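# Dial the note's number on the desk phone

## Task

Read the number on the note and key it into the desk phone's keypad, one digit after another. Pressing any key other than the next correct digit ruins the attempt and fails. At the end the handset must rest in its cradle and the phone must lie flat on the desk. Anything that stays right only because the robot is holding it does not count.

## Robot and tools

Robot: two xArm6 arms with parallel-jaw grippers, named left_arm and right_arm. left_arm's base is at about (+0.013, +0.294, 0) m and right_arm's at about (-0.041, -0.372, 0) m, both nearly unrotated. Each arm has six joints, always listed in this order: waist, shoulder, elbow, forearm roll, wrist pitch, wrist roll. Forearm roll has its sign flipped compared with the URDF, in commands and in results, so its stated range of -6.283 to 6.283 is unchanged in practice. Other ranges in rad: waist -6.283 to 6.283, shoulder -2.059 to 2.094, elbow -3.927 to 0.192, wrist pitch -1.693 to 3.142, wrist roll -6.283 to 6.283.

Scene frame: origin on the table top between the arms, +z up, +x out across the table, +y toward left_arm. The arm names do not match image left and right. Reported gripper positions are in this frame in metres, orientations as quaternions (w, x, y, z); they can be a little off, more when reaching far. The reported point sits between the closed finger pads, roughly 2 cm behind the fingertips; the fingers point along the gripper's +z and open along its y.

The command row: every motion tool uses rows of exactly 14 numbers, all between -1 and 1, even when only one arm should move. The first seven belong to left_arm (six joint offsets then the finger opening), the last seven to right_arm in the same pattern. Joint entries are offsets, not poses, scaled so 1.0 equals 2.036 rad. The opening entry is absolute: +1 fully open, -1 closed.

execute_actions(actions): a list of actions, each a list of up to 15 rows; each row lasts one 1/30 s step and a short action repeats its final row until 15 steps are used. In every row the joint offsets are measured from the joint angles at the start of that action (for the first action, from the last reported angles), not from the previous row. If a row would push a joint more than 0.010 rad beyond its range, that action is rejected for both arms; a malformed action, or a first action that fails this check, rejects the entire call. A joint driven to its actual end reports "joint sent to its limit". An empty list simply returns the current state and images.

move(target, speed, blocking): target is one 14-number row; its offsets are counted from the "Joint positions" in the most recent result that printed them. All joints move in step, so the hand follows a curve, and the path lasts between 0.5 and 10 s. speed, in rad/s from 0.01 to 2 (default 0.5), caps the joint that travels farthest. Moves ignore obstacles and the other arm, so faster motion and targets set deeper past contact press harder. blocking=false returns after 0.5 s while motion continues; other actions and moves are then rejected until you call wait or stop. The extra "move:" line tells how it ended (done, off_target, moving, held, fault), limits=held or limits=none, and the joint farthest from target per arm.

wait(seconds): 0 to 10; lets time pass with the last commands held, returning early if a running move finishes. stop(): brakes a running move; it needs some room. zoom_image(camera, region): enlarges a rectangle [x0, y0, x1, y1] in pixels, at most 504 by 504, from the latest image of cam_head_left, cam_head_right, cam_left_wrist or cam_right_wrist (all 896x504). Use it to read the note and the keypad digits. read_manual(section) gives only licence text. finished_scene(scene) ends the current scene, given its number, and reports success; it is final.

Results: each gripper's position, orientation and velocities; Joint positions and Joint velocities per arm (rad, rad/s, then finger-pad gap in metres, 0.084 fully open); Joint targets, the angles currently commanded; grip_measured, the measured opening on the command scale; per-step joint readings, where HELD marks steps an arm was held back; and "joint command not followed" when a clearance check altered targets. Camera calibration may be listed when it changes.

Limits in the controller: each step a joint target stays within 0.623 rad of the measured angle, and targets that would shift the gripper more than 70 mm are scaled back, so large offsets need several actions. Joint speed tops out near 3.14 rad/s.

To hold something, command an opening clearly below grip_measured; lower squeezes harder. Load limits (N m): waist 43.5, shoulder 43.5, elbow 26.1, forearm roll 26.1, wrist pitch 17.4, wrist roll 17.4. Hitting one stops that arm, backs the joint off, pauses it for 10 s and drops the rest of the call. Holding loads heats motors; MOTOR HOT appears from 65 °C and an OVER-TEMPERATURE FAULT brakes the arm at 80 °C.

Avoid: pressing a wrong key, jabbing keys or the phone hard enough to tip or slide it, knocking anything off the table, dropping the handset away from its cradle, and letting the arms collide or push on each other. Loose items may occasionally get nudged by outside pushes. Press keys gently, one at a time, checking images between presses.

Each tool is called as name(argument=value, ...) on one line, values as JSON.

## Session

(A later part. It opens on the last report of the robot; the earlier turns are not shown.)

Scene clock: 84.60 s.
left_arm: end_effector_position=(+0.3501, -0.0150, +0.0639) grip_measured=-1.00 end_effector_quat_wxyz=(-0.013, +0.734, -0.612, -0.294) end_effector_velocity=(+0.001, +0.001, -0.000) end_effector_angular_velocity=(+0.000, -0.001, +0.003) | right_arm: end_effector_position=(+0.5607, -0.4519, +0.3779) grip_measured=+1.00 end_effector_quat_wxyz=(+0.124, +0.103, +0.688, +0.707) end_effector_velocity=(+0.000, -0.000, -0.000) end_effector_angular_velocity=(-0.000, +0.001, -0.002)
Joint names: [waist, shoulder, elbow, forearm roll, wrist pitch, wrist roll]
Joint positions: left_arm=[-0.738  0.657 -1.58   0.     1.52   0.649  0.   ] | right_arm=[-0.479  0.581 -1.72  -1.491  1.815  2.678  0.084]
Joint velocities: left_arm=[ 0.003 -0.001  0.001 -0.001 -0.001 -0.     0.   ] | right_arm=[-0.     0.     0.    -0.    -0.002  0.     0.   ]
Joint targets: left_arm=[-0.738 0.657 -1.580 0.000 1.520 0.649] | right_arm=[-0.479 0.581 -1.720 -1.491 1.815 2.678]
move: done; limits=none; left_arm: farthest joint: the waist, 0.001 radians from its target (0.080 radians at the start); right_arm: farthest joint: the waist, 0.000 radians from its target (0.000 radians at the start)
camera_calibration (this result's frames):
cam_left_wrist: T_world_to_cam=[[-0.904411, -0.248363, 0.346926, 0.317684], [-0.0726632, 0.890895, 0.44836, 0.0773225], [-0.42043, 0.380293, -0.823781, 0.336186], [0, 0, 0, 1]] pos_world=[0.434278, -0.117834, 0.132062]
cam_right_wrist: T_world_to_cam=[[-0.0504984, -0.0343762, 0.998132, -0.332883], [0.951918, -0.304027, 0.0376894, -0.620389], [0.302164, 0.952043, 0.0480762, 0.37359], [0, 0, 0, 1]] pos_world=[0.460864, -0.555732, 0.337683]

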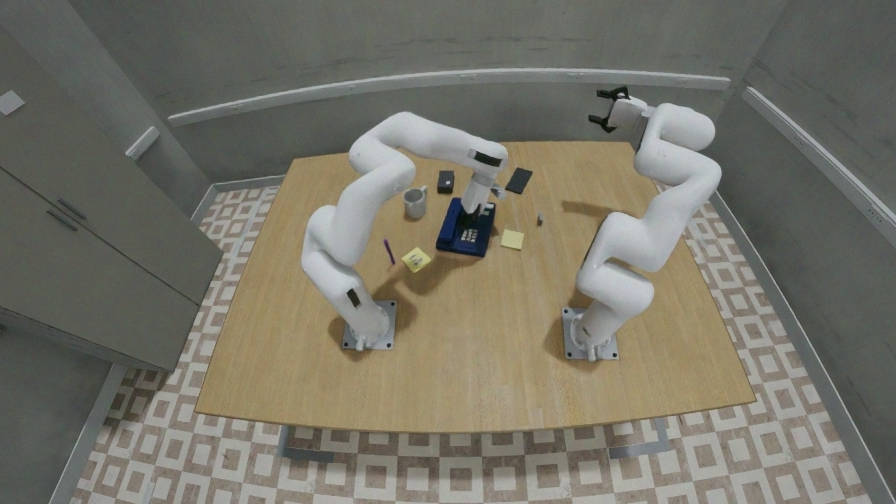

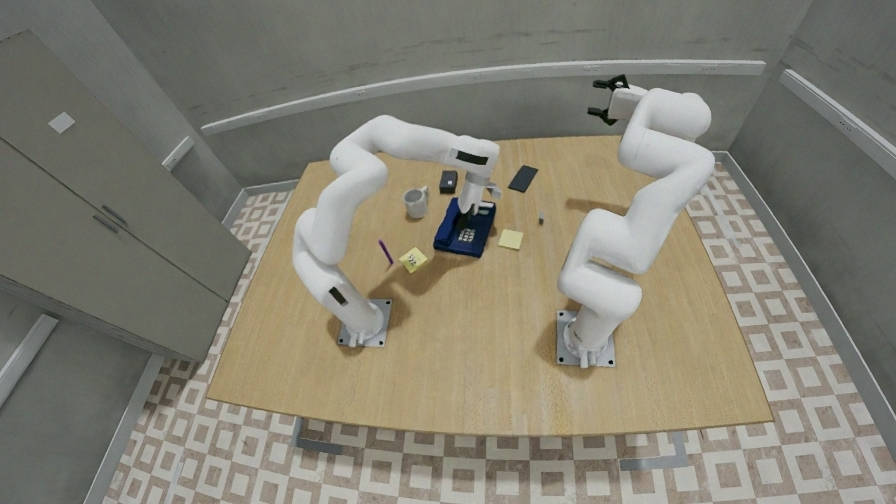

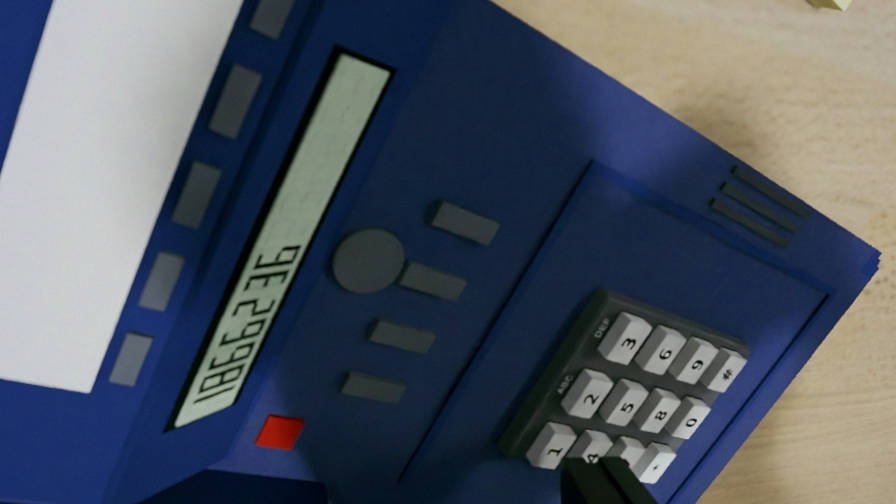

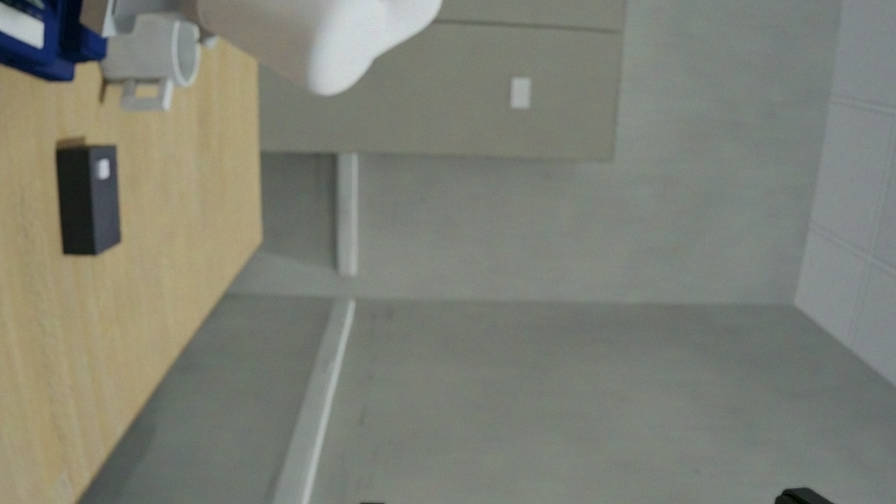

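move(target=[0,0.0059,0.0019,0,-0.0078,0,-1,0,0,0,0,0,0,1], speed=0.025)

move(target=[0,-0.0059,-0.0019,0,0.0078,0,-1,0,0,0,0,0,0,1], speed=0.05)

move(target=[-0.0233,-0.0062,0.0104,0,-0.0042,0,-1,0,0,0,0,0,0,1], speed=0.1)

Scene clock: 89.53 s.
left_arm: end_effector_position=(+0.3502, -0.0150, +0.0565) grip_measured=-1.00 end_effector_quat_wxyz=(-0.013, +0.734, -0.612, -0.294) end_effector_velocity=(-0.001, +0.000, -0.001) end_effector_angular_velocity=(+0.001, +0.002, -0.001) | right_arm: end_effector_position=(+0.5607, -0.4519, +0.3779) grip_measured=+1.00 end_effector_quat_wxyz=(+0.124, +0.103, +0.688, +0.707) end_effector_velocity=(-0.000, +0.000, -0.001) end_effector_angular_velocity=(+0.001, +0.001, +0.001)
Joint names: [waist, shoulder, elbow, forearm roll, wrist pitch, wrist roll]
Joint positions: left_arm=[-0.738  0.669 -1.576  0.     1.505  0.649  0.   ] | right_arm=[-0.479  0.581 -1.72  -1.491  1.815  2.678  0.084]
Joint velocities: left_arm=[-0.001  0.002  0.002  0.    -0.002  0.     0.   ] | right_arm=[-0.     0.001  0.001  0.     0.001  0.     0.   ]
Joint targets: left_arm=[-0.738 0.669 -1.576 0.000 1.504 0.649] | right_arm=[-0.479 0.581 -1.720 -1.491 1.815 2.678]
move: done; limits=none; left_arm: farthest joint: the wrist pitch, 0.001 radians from its target (0.016 radians at the start); right_arm: farthest joint: the waist, 0.000 radians from its target (0.000 radians at the start)
camera_calibration (this result's frames):
cam_left_wrist: T_world_to_cam=[[-0.904464, -0.248348, 0.346797, 0.320326], [-0.0727683, 0.890946, 0.448241, 0.0807], [-0.420298, 0.380182, -0.8239, 0.330022], [0, 0, 0, 1]] pos_world=[0.434303, -0.117815, 0.124644]
cam_right_wrist: T_world_to_cam=[[-0.0504988, -0.0343761, 0.998132, -0.332883], [0.951918, -0.304027, 0.0376898, -0.620389], [0.302164, 0.952043, 0.0480762, 0.37359], [0, 0, 0, 1]] pos_world=[0.460864, -0.555732, 0.337683]

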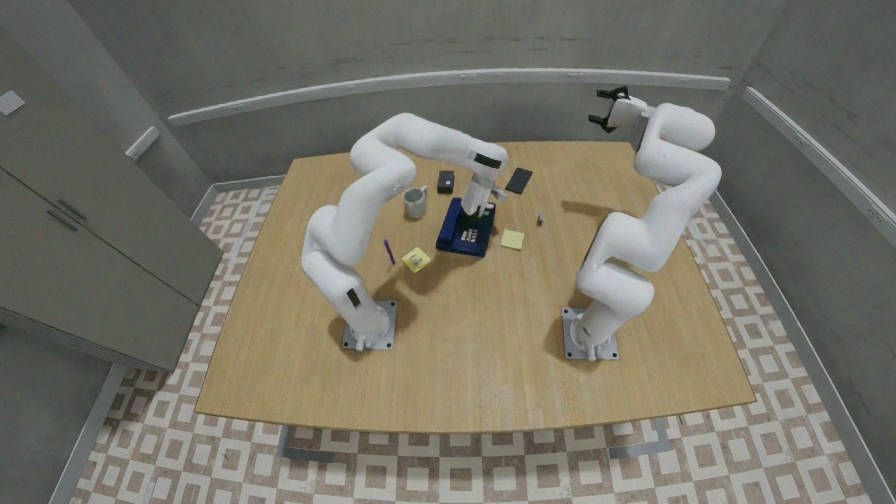

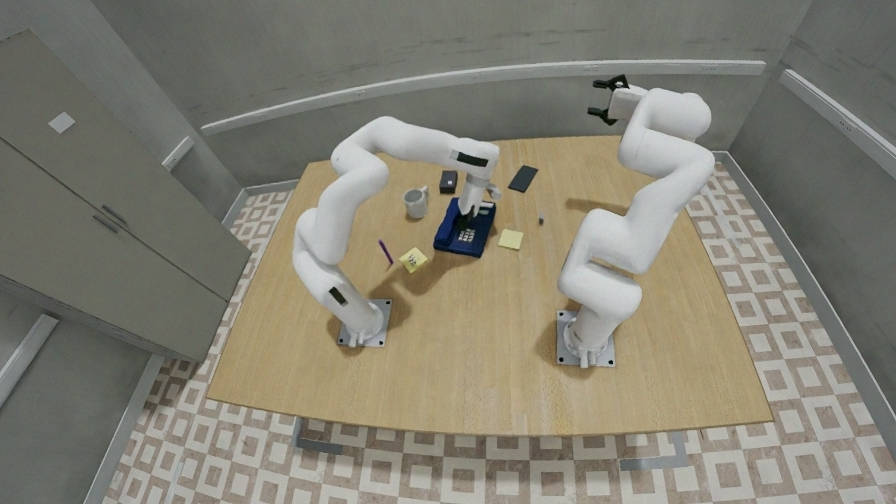

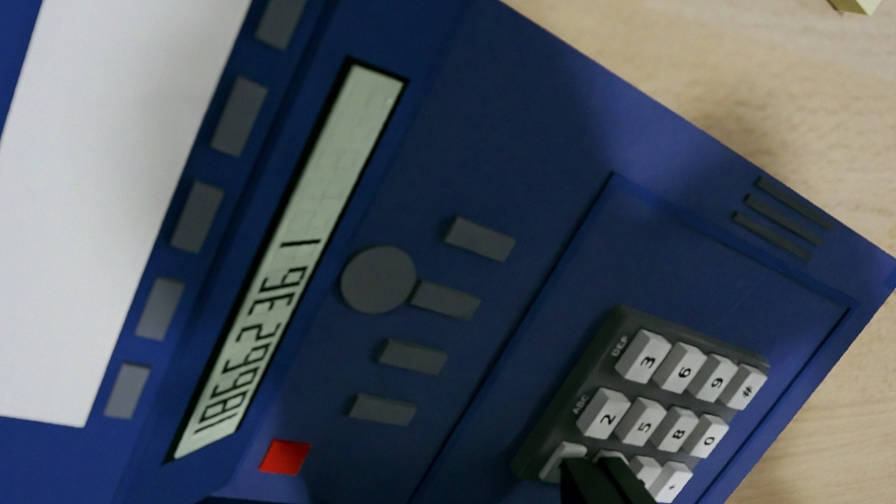

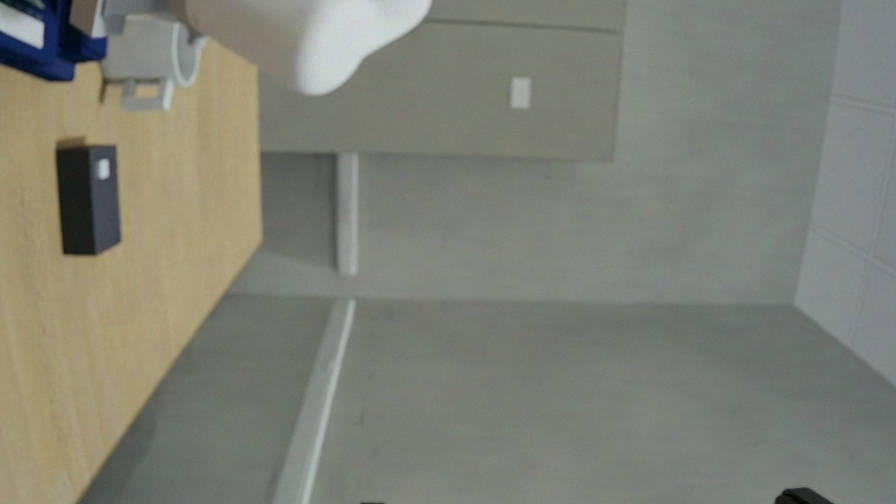

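Scene clock: 90.33 s.
left_arm: end_effector_position=(+0.3502, -0.0150, +0.0640) grip_measured=-1.00 end_effector_quat_wxyz=(-0.013, +0.734, -0.612, -0.294) end_effector_velocity=(+0.001, -0.000, +0.001) end_effector_angular_velocity=(-0.001, -0.001, -0.002) | right_arm: end_effector_position=(+0.5607, -0.4519, +0.3779) grip_measured=+1.00 end_effector_quat_wxyz=(+0.124, +0.103, +0.688, +0.707) end_effector_velocity=(-0.000, +0.000, +0.000) end_effector_angular_velocity=(+0.000, -0.001, +0.000)
Joint names: [waist, shoulder, elbow, forearm roll, wrist pitch, wrist roll]
Joint positions: left_arm=[-0.738  0.657 -1.58   0.     1.52   0.649  0.   ] | right_arm=[-0.479  0.581 -1.72  -1.491  1.815  2.678  0.084]
Joint velocities: left_arm=[ 0.    -0.001 -0.003 -0.001  0.002  0.002  0.   ] | right_arm=[-0.    -0.001  0.    -0.     0.001 -0.     0.   ]
Joint targets: left_arm=[-0.738 0.657 -1.580 0.000 1.521 0.649] | right_arm=[-0.479 0.581 -1.720 -1.491 1.815 2.678]
move: done; limits=none; left_arm: farthest joint: the wrist pitch, 0.001 radians from its target (0.016 radians at the start); right_arm: farthest joint: the waist, 0.000 radians from its target (0.000 radians at the start)
camera_calibration (this result's frames):
cam_left_wrist: T_world_to_cam=[[-0.904424, -0.248376, 0.346882, 0.317692], [-0.0727058, 0.8909, 0.448342, 0.0772987], [-0.420395, 0.380271, -0.82381, 0.336246], [0, 0, 0, 1]] pos_world=[0.434304, -0.117823, 0.132145]
cam_right_wrist: T_world_to_cam=[[-0.0504986, -0.0343761, 0.998132, -0.332883], [0.951918, -0.304027, 0.0376896, -0.620389], [0.302164, 0.952043, 0.0480762, 0.37359], [0, 0, 0, 1]] pos_world=[0.460864, -0.555732, 0.337683]

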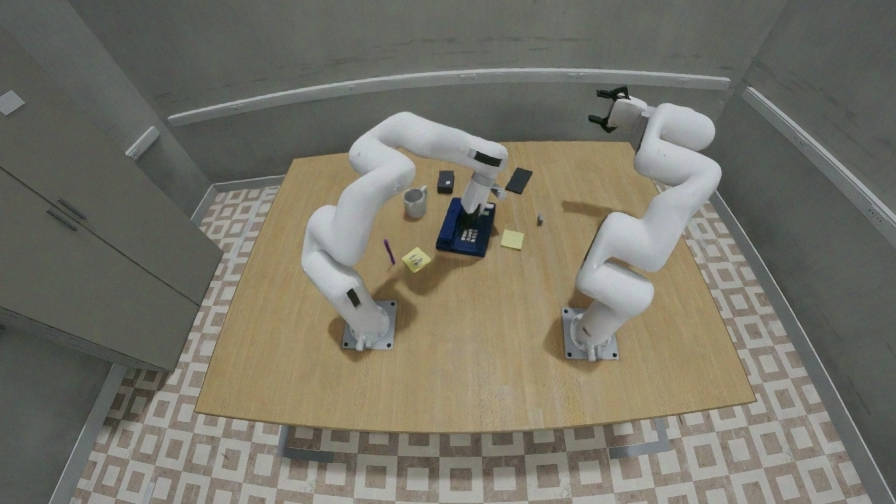

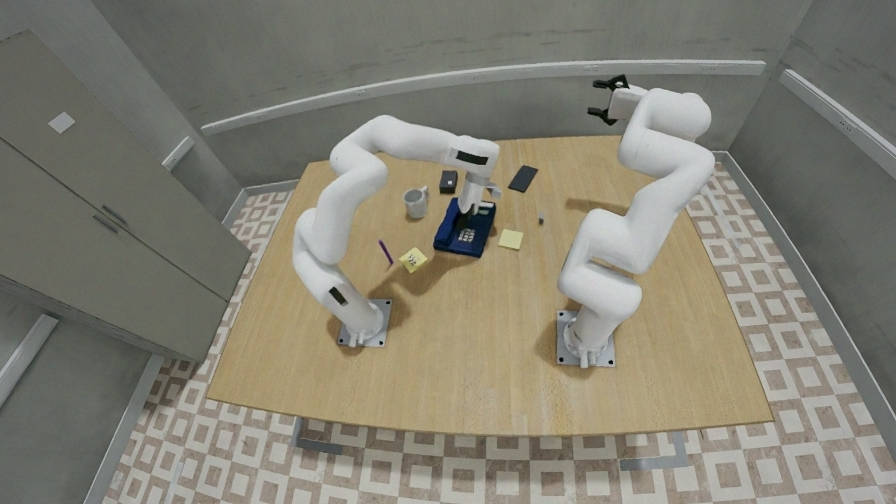

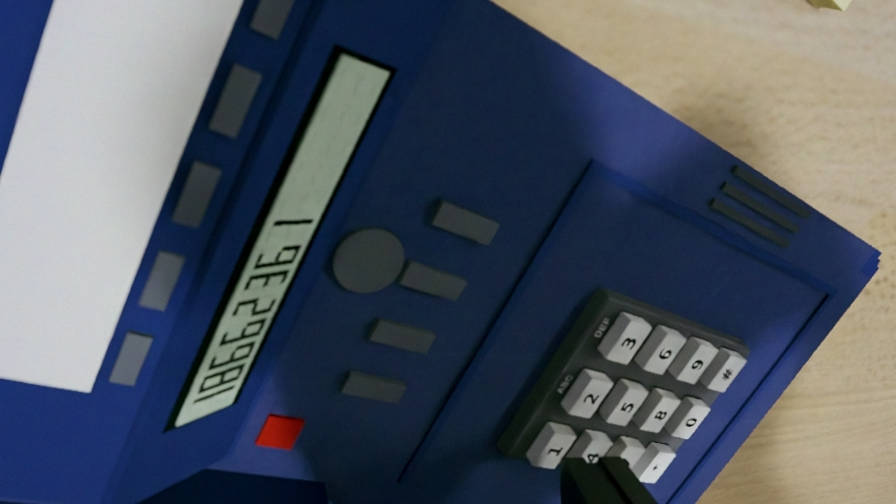

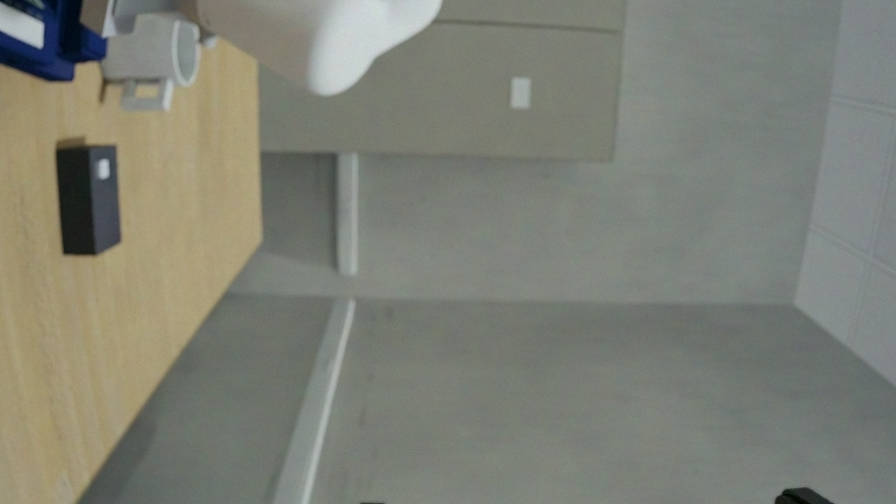

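Scene clock: 91.20 s.
left_arm: end_effector_position=(+0.3327, -0.0279, +0.0640) grip_measured=-1.00 end_effector_quat_wxyz=(-0.020, +0.719, -0.629, -0.294) end_effector_velocity=(-0.001, -0.000, -0.000) end_effector_angular_velocity=(+0.002, +0.001, -0.003) | right_arm: end_effector_position=(+0.5607, -0.4519, +0.3779) grip_measured=+1.00 end_effector_quat_wxyz=(+0.124, +0.103, +0.688, +0.707) end_effector_velocity=(-0.000, +0.000, -0.000) end_effector_angular_velocity=(-0.001, +0.000, +0.001)
Joint names: [waist, shoulder, elbow, forearm roll, wrist pitch, wrist roll]
Joint positions: left_arm=[-0.785  0.644 -1.559  0.     1.512  0.649  0.   ] | right_arm=[-0.479  0.581 -1.72  -1.491  1.815  2.678  0.084]
Joint velocities: left_arm=[-0.003 -0.001  0.003 -0.001 -0.001 -0.     0.   ] | right_arm=[ 0.    -0.    -0.     0.001 -0.     0.     0.   ]
Joint targets: left_arm=[-0.786 0.644 -1.559 0.000 1.512 0.649] | right_arm=[-0.479 0.581 -1.720 -1.491 1.815 2.678]
move: done; limits=none; left_arm: farthest joint: the waist, 0.000 radians from its target (0.047 radians at the start); right_arm: farthest joint: the waist, 0.000 radians from its target (0.000 radians at the start)
camera_calibration (this result's frames):
cam_left_wrist: T_world_to_cam=[[-0.915097, -0.205623, 0.346866, 0.303452], [-0.0307843, 0.893327, 0.448351, 0.0736488], [-0.402056, 0.399607, -0.823811, 0.328233], [0, 0, 0, 1]] pos_world=[0.411923, -0.13456, 0.132124]
cam_right_wrist: T_world_to_cam=[[-0.0504987, -0.034376, 0.998132, -0.332883], [0.951918, -0.304027, 0.0376898, -0.620389], [0.302164, 0.952043, 0.0480761, 0.37359], [0, 0, 0, 1]] pos_world=[0.460864, -0.555732, 0.337683]

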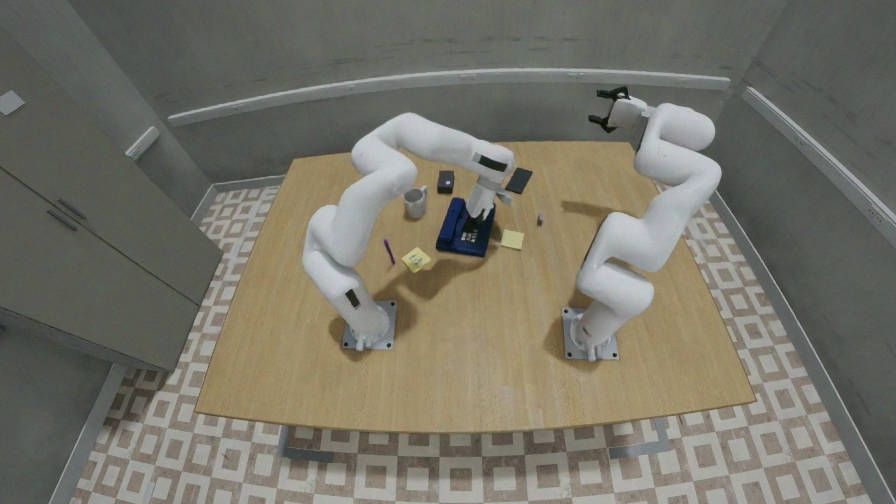

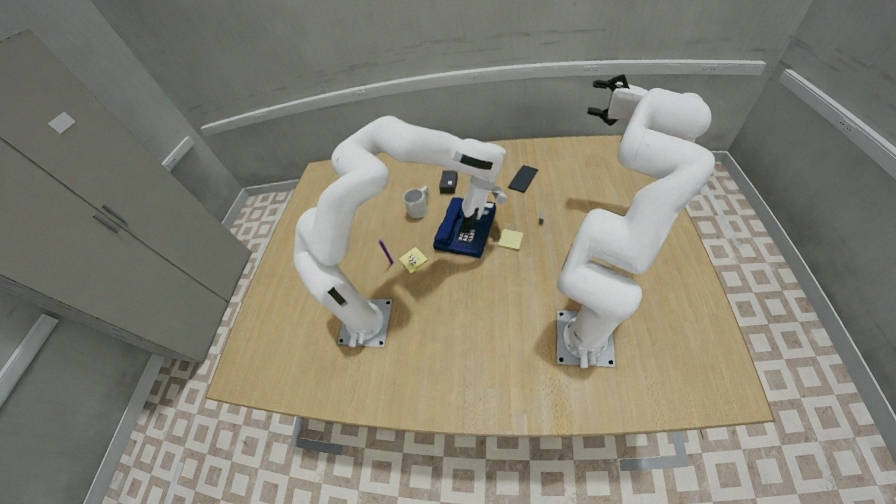

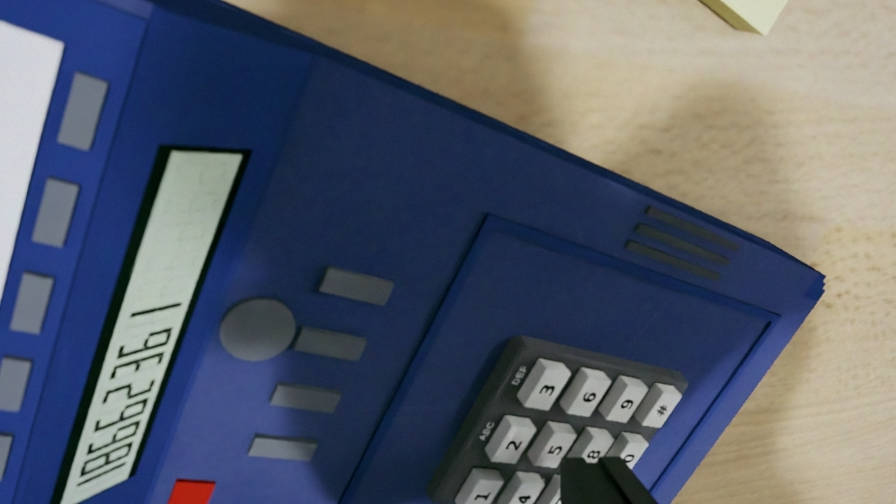

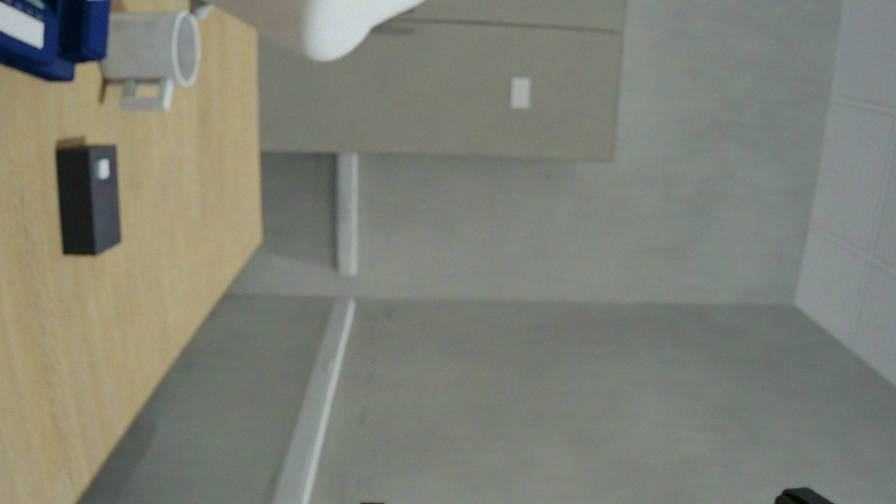

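move(target=[0,0.006,0.0019,0,-0.0079,0,-1,0,0,0,0,0,0,1], speed=0.025)

move(target=[0,-0.0059,-0.0019,0,0.0078,0,-1,0,0,0,0,0,0,1], speed=0.05)

move(target=[0.0092,-0.0327,0.0541,0,-0.0214,0,-1,0,0,0,0,0,0,1], speed=0.15)

Scene clock: 95.93 s.
left_arm: end_effector_position=(+0.3327, -0.0279, +0.0564) grip_measured=-1.00 end_effector_quat_wxyz=(-0.020, +0.719, -0.629, -0.294) end_effector_velocity=(+0.000, +0.000, -0.001) end_effector_angular_velocity=(+0.000, -0.000, +0.000) | right_arm: end_effector_position=(+0.5607, -0.4519, +0.3779) grip_measured=+1.00 end_effector_quat_wxyz=(+0.124, +0.103, +0.688, +0.707) end_effector_velocity=(+0.000, -0.000, +0.000) end_effector_angular_velocity=(-0.000, -0.000, -0.001)
Joint names: [waist, shoulder, elbow, forearm roll, wrist pitch, wrist roll]
Joint positions: left_arm=[-0.785  0.656 -1.555  0.     1.496  0.649  0.   ] | right_arm=[-0.479  0.581 -1.72  -1.491  1.815  2.678  0.084]
Joint velocities: left_arm=[ 0.001  0.002  0.001 -0.001 -0.003  0.     0.   ] | right_arm=[ 0.    -0.    -0.    -0.    -0.001 -0.     0.   ]
Joint targets: left_arm=[-0.785 0.657 -1.555 0.000 1.496 0.649] | right_arm=[-0.479 0.581 -1.720 -1.491 1.815 2.678]
move: done; limits=none; left_arm: farthest joint: the waist, 0.000 radians from its target (0.001 radians at the start); right_arm: farthest joint: the waist, 0.000 radians from its target (0.000 radians at the start)
camera_calibration (this result's frames):
cam_left_wrist: T_world_to_cam=[[-0.915146, -0.205551, 0.34678, 0.30607], [-0.0308273, 0.8934, 0.448204, 0.0770632], [-0.401942, 0.399482, -0.823928, 0.322023], [0, 0, 0, 1]] pos_world=[0.411909, -0.134578, 0.124645]
cam_right_wrist: T_world_to_cam=[[-0.0504987, -0.0343761, 0.998132, -0.332883], [0.951918, -0.304027, 0.0376897, -0.620389], [0.302164, 0.952043, 0.0480762, 0.37359], [0, 0, 0, 1]] pos_world=[0.460864, -0.555732, 0.337683]

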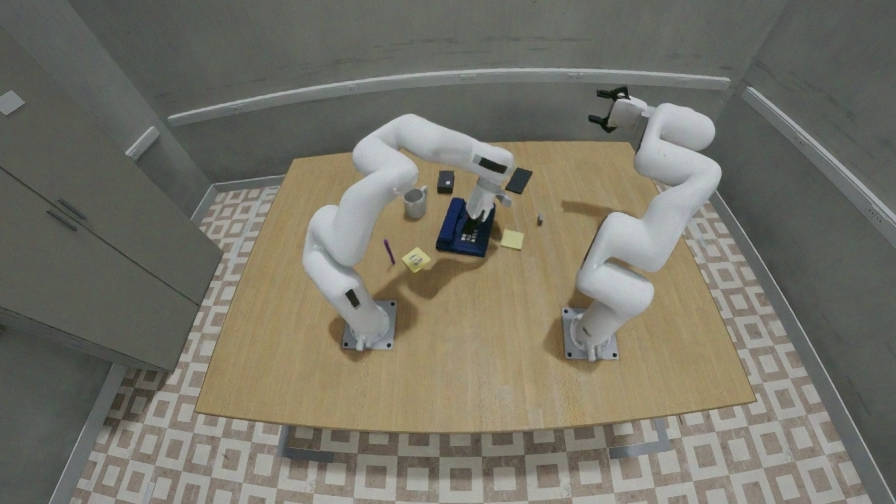

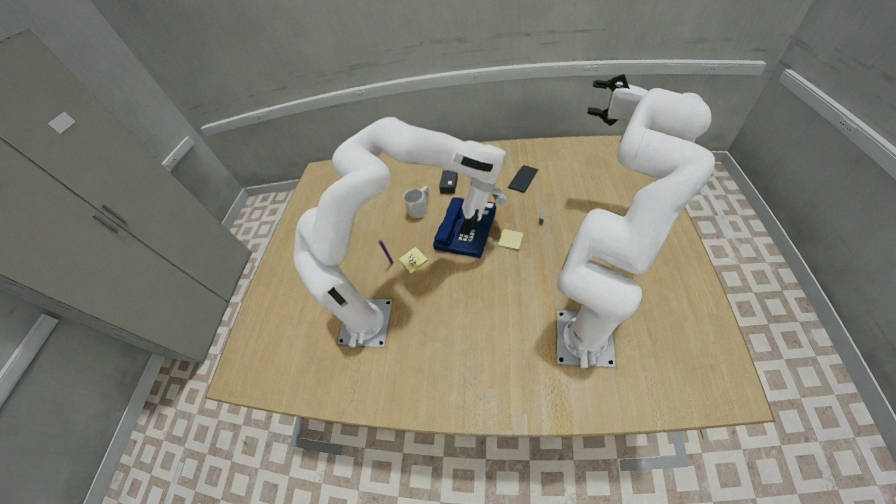

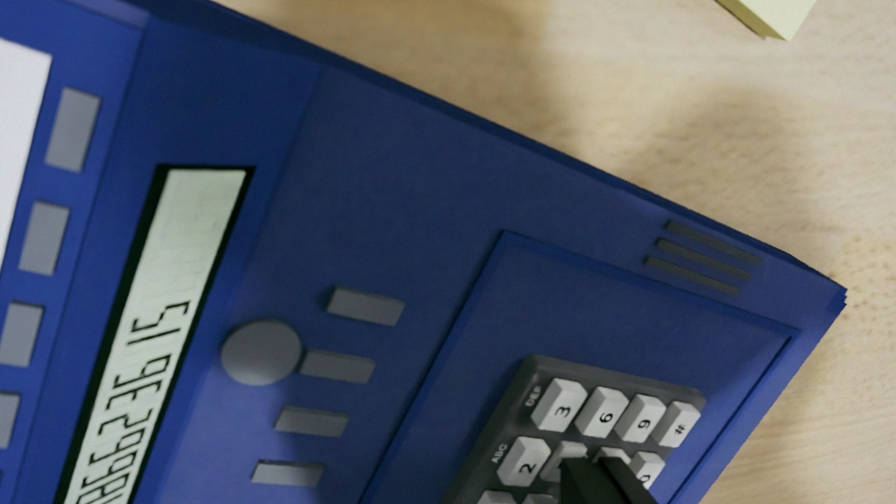

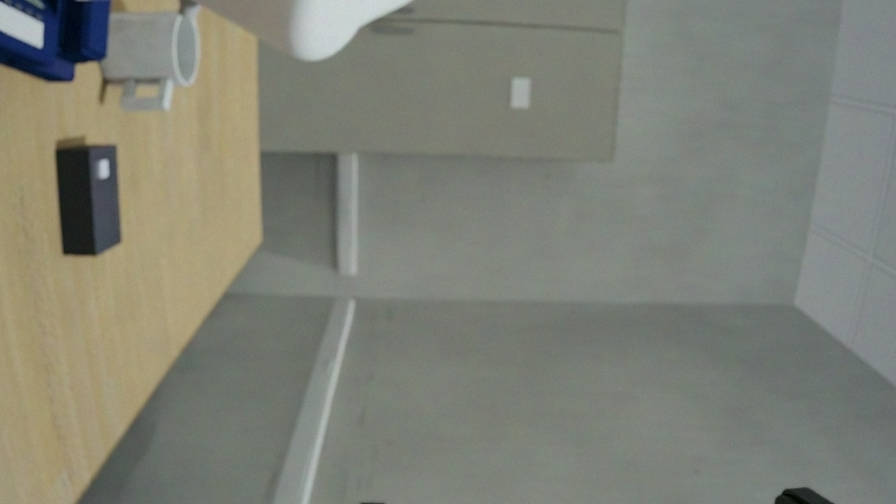

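Scene clock: 96.73 s.
left_arm: end_effector_position=(+0.3327, -0.0279, +0.0639) grip_measured=-1.00 end_effector_quat_wxyz=(-0.020, +0.719, -0.629, -0.294) end_effector_velocity=(-0.001, +0.001, +0.000) end_effector_angular_velocity=(+0.002, +0.003, -0.001) | right_arm: end_effector_position=(+0.5607, -0.4519, +0.3779) grip_measured=+1.00 end_effector_quat_wxyz=(+0.124, +0.103, +0.688, +0.707) end_effector_velocity=(+0.000, -0.000, -0.000) end_effector_angular_velocity=(+0.000, +0.001, -0.002)
Joint names: [waist, shoulder, elbow, forearm roll, wrist pitch, wrist roll]
Joint positions: left_arm=[-0.785  0.645 -1.559  0.     1.512  0.649  0.   ] | right_arm=[-0.479  0.581 -1.72  -1.491  1.815  2.678  0.084]
Joint velocities: left_arm=[ 0.    -0.001  0.001 -0.     0.003  0.001  0.   ] | right_arm=[ 0.     0.001  0.    -0.001 -0.002 -0.     0.   ]
Joint targets: left_arm=[-0.785 0.644 -1.559 0.000 1.512 0.649] | right_arm=[-0.479 0.581 -1.720 -1.491 1.815 2.678]
move: done; limits=none; left_arm: farthest joint: the shoulder, 0.001 radians from its target (0.012 radians at the start); right_arm: farthest joint: the waist, 0.000 radians from its target (0.000 radians at the start)
camera_calibration (this result's frames):
cam_left_wrist: T_world_to_cam=[[-0.915108, -0.205589, 0.346858, 0.303464], [-0.0307767, 0.89335, 0.448307, 0.0736906], [-0.402032, 0.399574, -0.823839, 0.328213], [0, 0, 0, 1]] pos_world=[0.411923, -0.134588, 0.1321]
cam_right_wrist: T_world_to_cam=[[-0.0504987, -0.034376, 0.998132, -0.332883], [0.951918, -0.304027, 0.0376897, -0.620389], [0.302164, 0.952043, 0.0480761, 0.37359], [0, 0, 0, 1]] pos_world=[0.460864, -0.555732, 0.337683]

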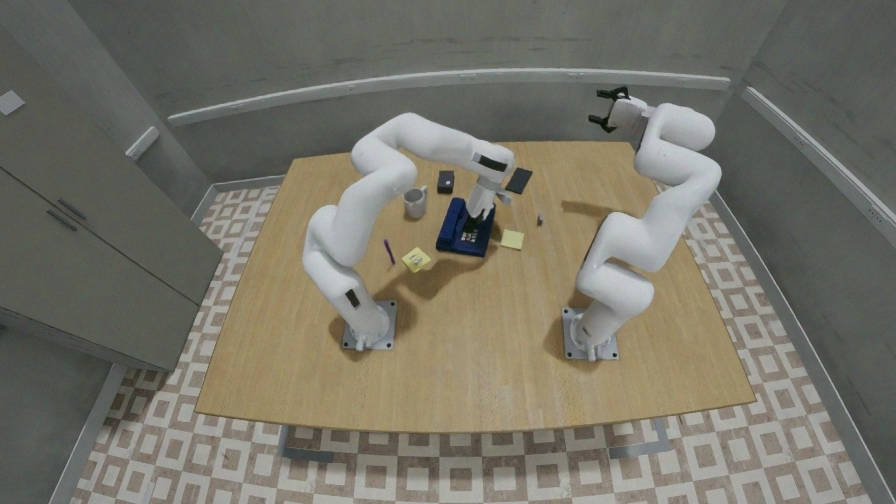

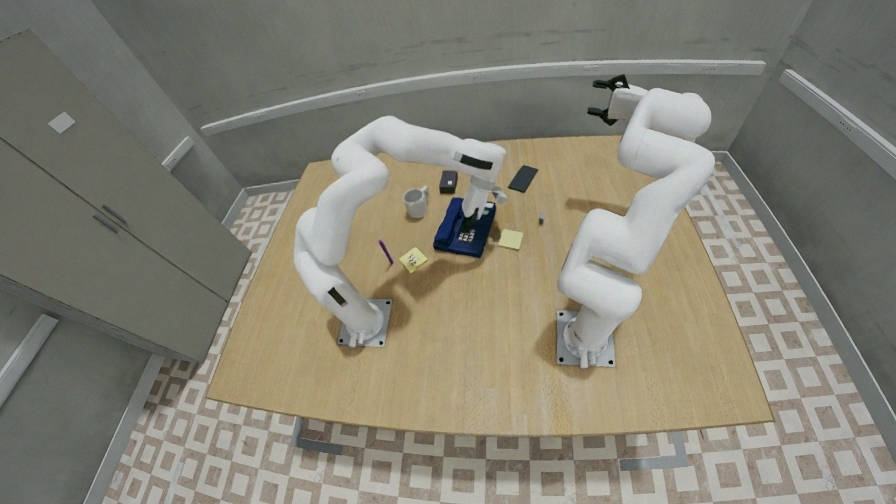

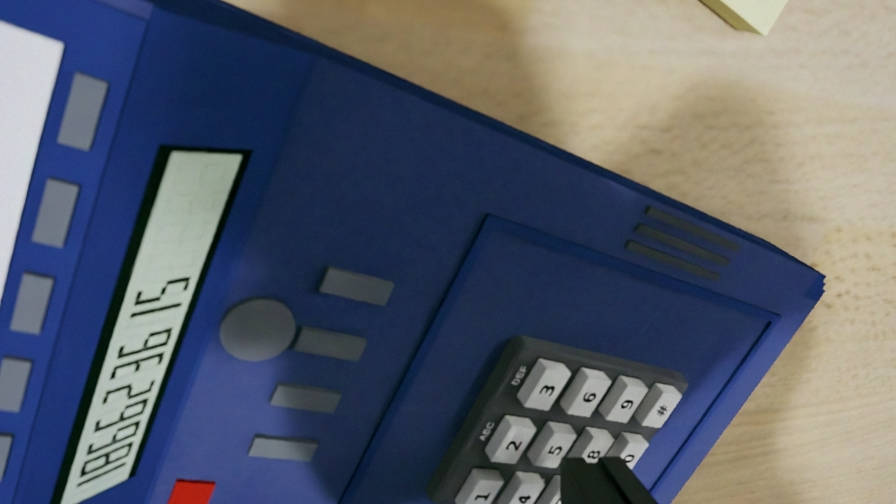

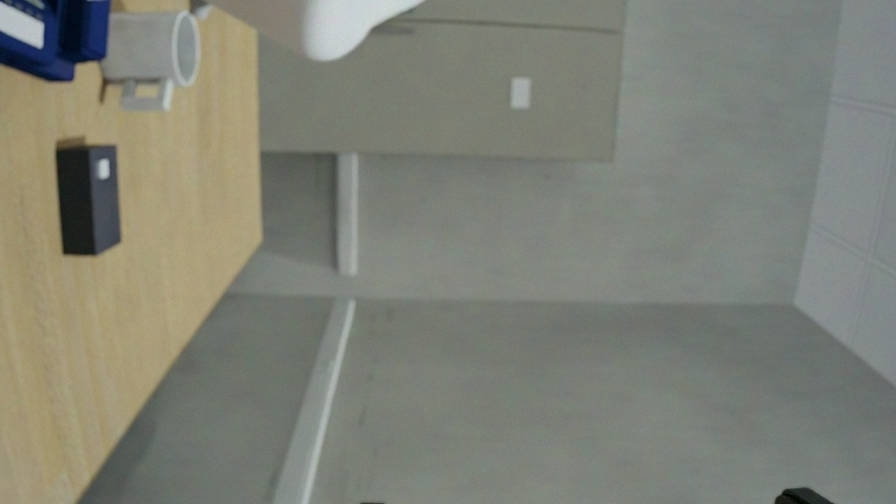

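Scene clock: 97.93 s.
left_arm: end_effector_position=(+0.3242, -0.0079, +0.0640) grip_measured=-1.00 end_effector_quat_wxyz=(-0.017, +0.725, -0.622, -0.294) end_effector_velocity=(-0.000, +0.001, -0.000) end_effector_angular_velocity=(+0.002, +0.000, +0.000) | right_arm: end_effector_position=(+0.5607, -0.4519, +0.3779) grip_measured=+1.00 end_effector_quat_wxyz=(+0.124, +0.103, +0.688, +0.707) end_effector_velocity=(-0.000, +0.000, +0.000) end_effector_angular_velocity=(-0.001, +0.000, +0.000)
Joint names: [waist, shoulder, elbow, forearm roll, wrist pitch, wrist roll]
Joint positions: left_arm=[-0.767  0.578 -1.449  0.     1.468  0.649  0.   ] | right_arm=[-0.479  0.581 -1.72  -1.491  1.815  2.678  0.084]
Joint velocities: left_arm=[ 0.    -0.001  0.003 -0.001 -0.001 -0.001  0.   ] | right_arm=[-0.    -0.001 -0.     0.001 -0.     0.     0.   ]
Joint targets: left_arm=[-0.767 0.578 -1.449 0.000 1.468 0.649] | right_arm=[-0.479 0.581 -1.720 -1.491 1.815 2.678]
move: done; limits=none; left_arm: farthest joint: the waist, 0.001 radians from its target (0.019 radians at the start); right_arm: farthest joint: the waist, 0.000 radians from its target (0.000 radians at the start)
camera_calibration (this result's frames):
cam_left_wrist: T_world_to_cam=[[-0.911115, -0.22263, 0.34685, 0.298336], [-0.0474478, 0.892621, 0.448304, 0.0609165], [-0.409411, 0.392, -0.823844, 0.319139], [0, 0, 0, 1]] pos_world=[0.405368, -0.113059, 0.132134]
cam_right_wrist: T_world_to_cam=[[-0.0504988, -0.0343761, 0.998132, -0.332883], [0.951918, -0.304027, 0.0376898, -0.620389], [0.302164, 0.952043, 0.0480762, 0.37359], [0, 0, 0, 1]] pos_world=[0.460864, -0.555732, 0.337683]

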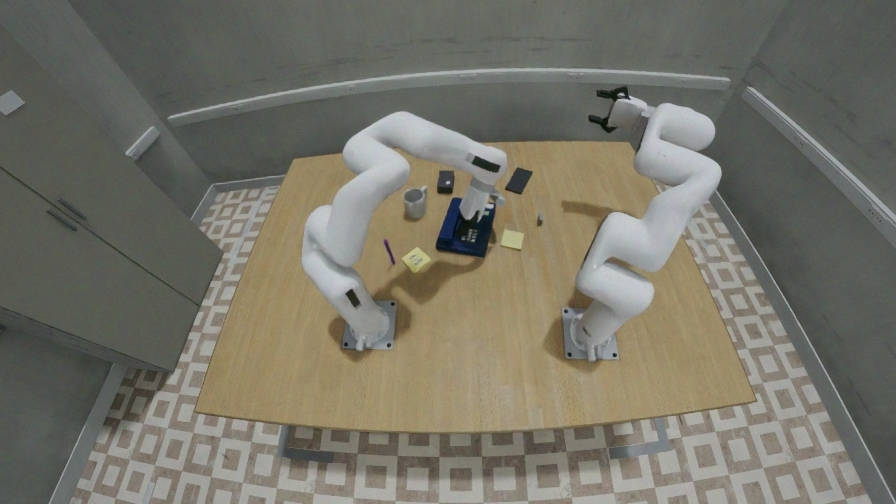

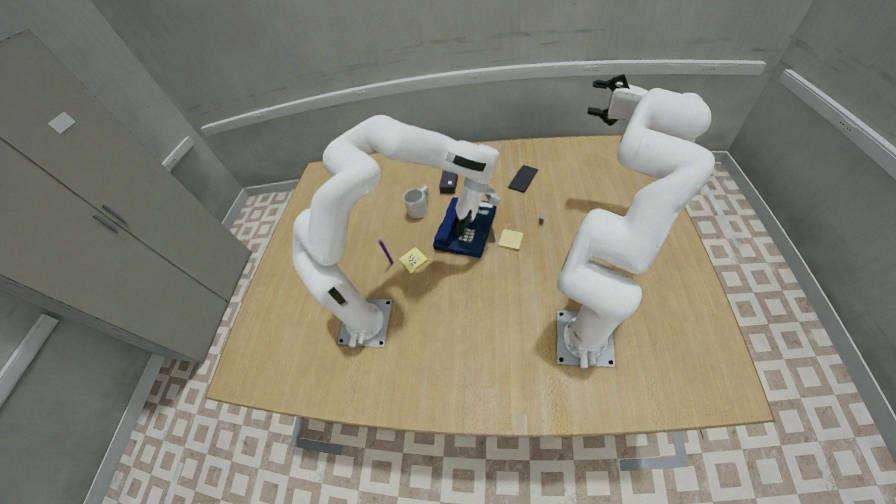

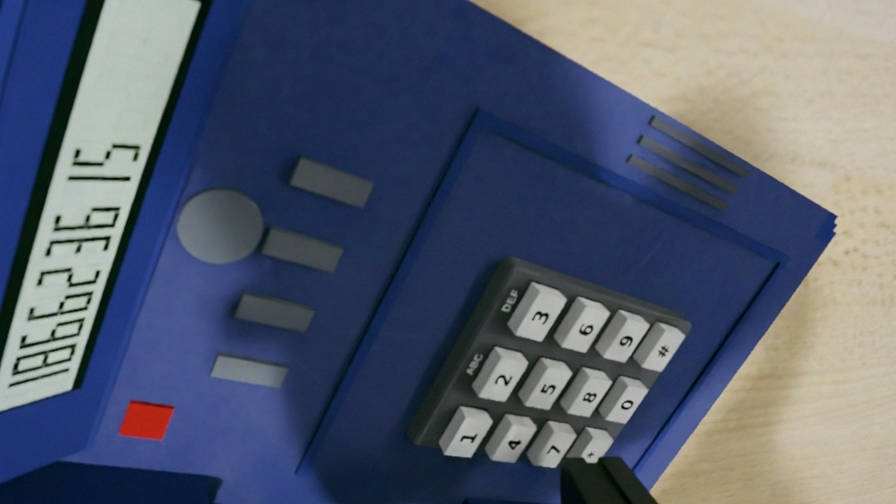

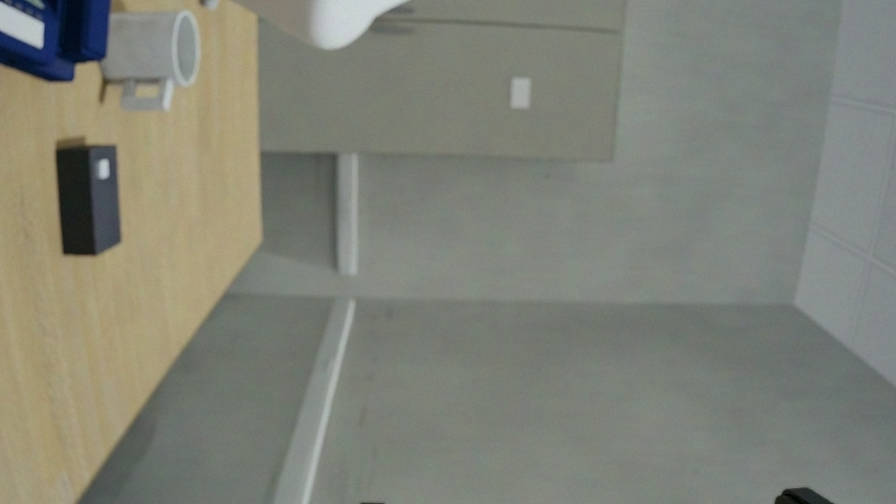

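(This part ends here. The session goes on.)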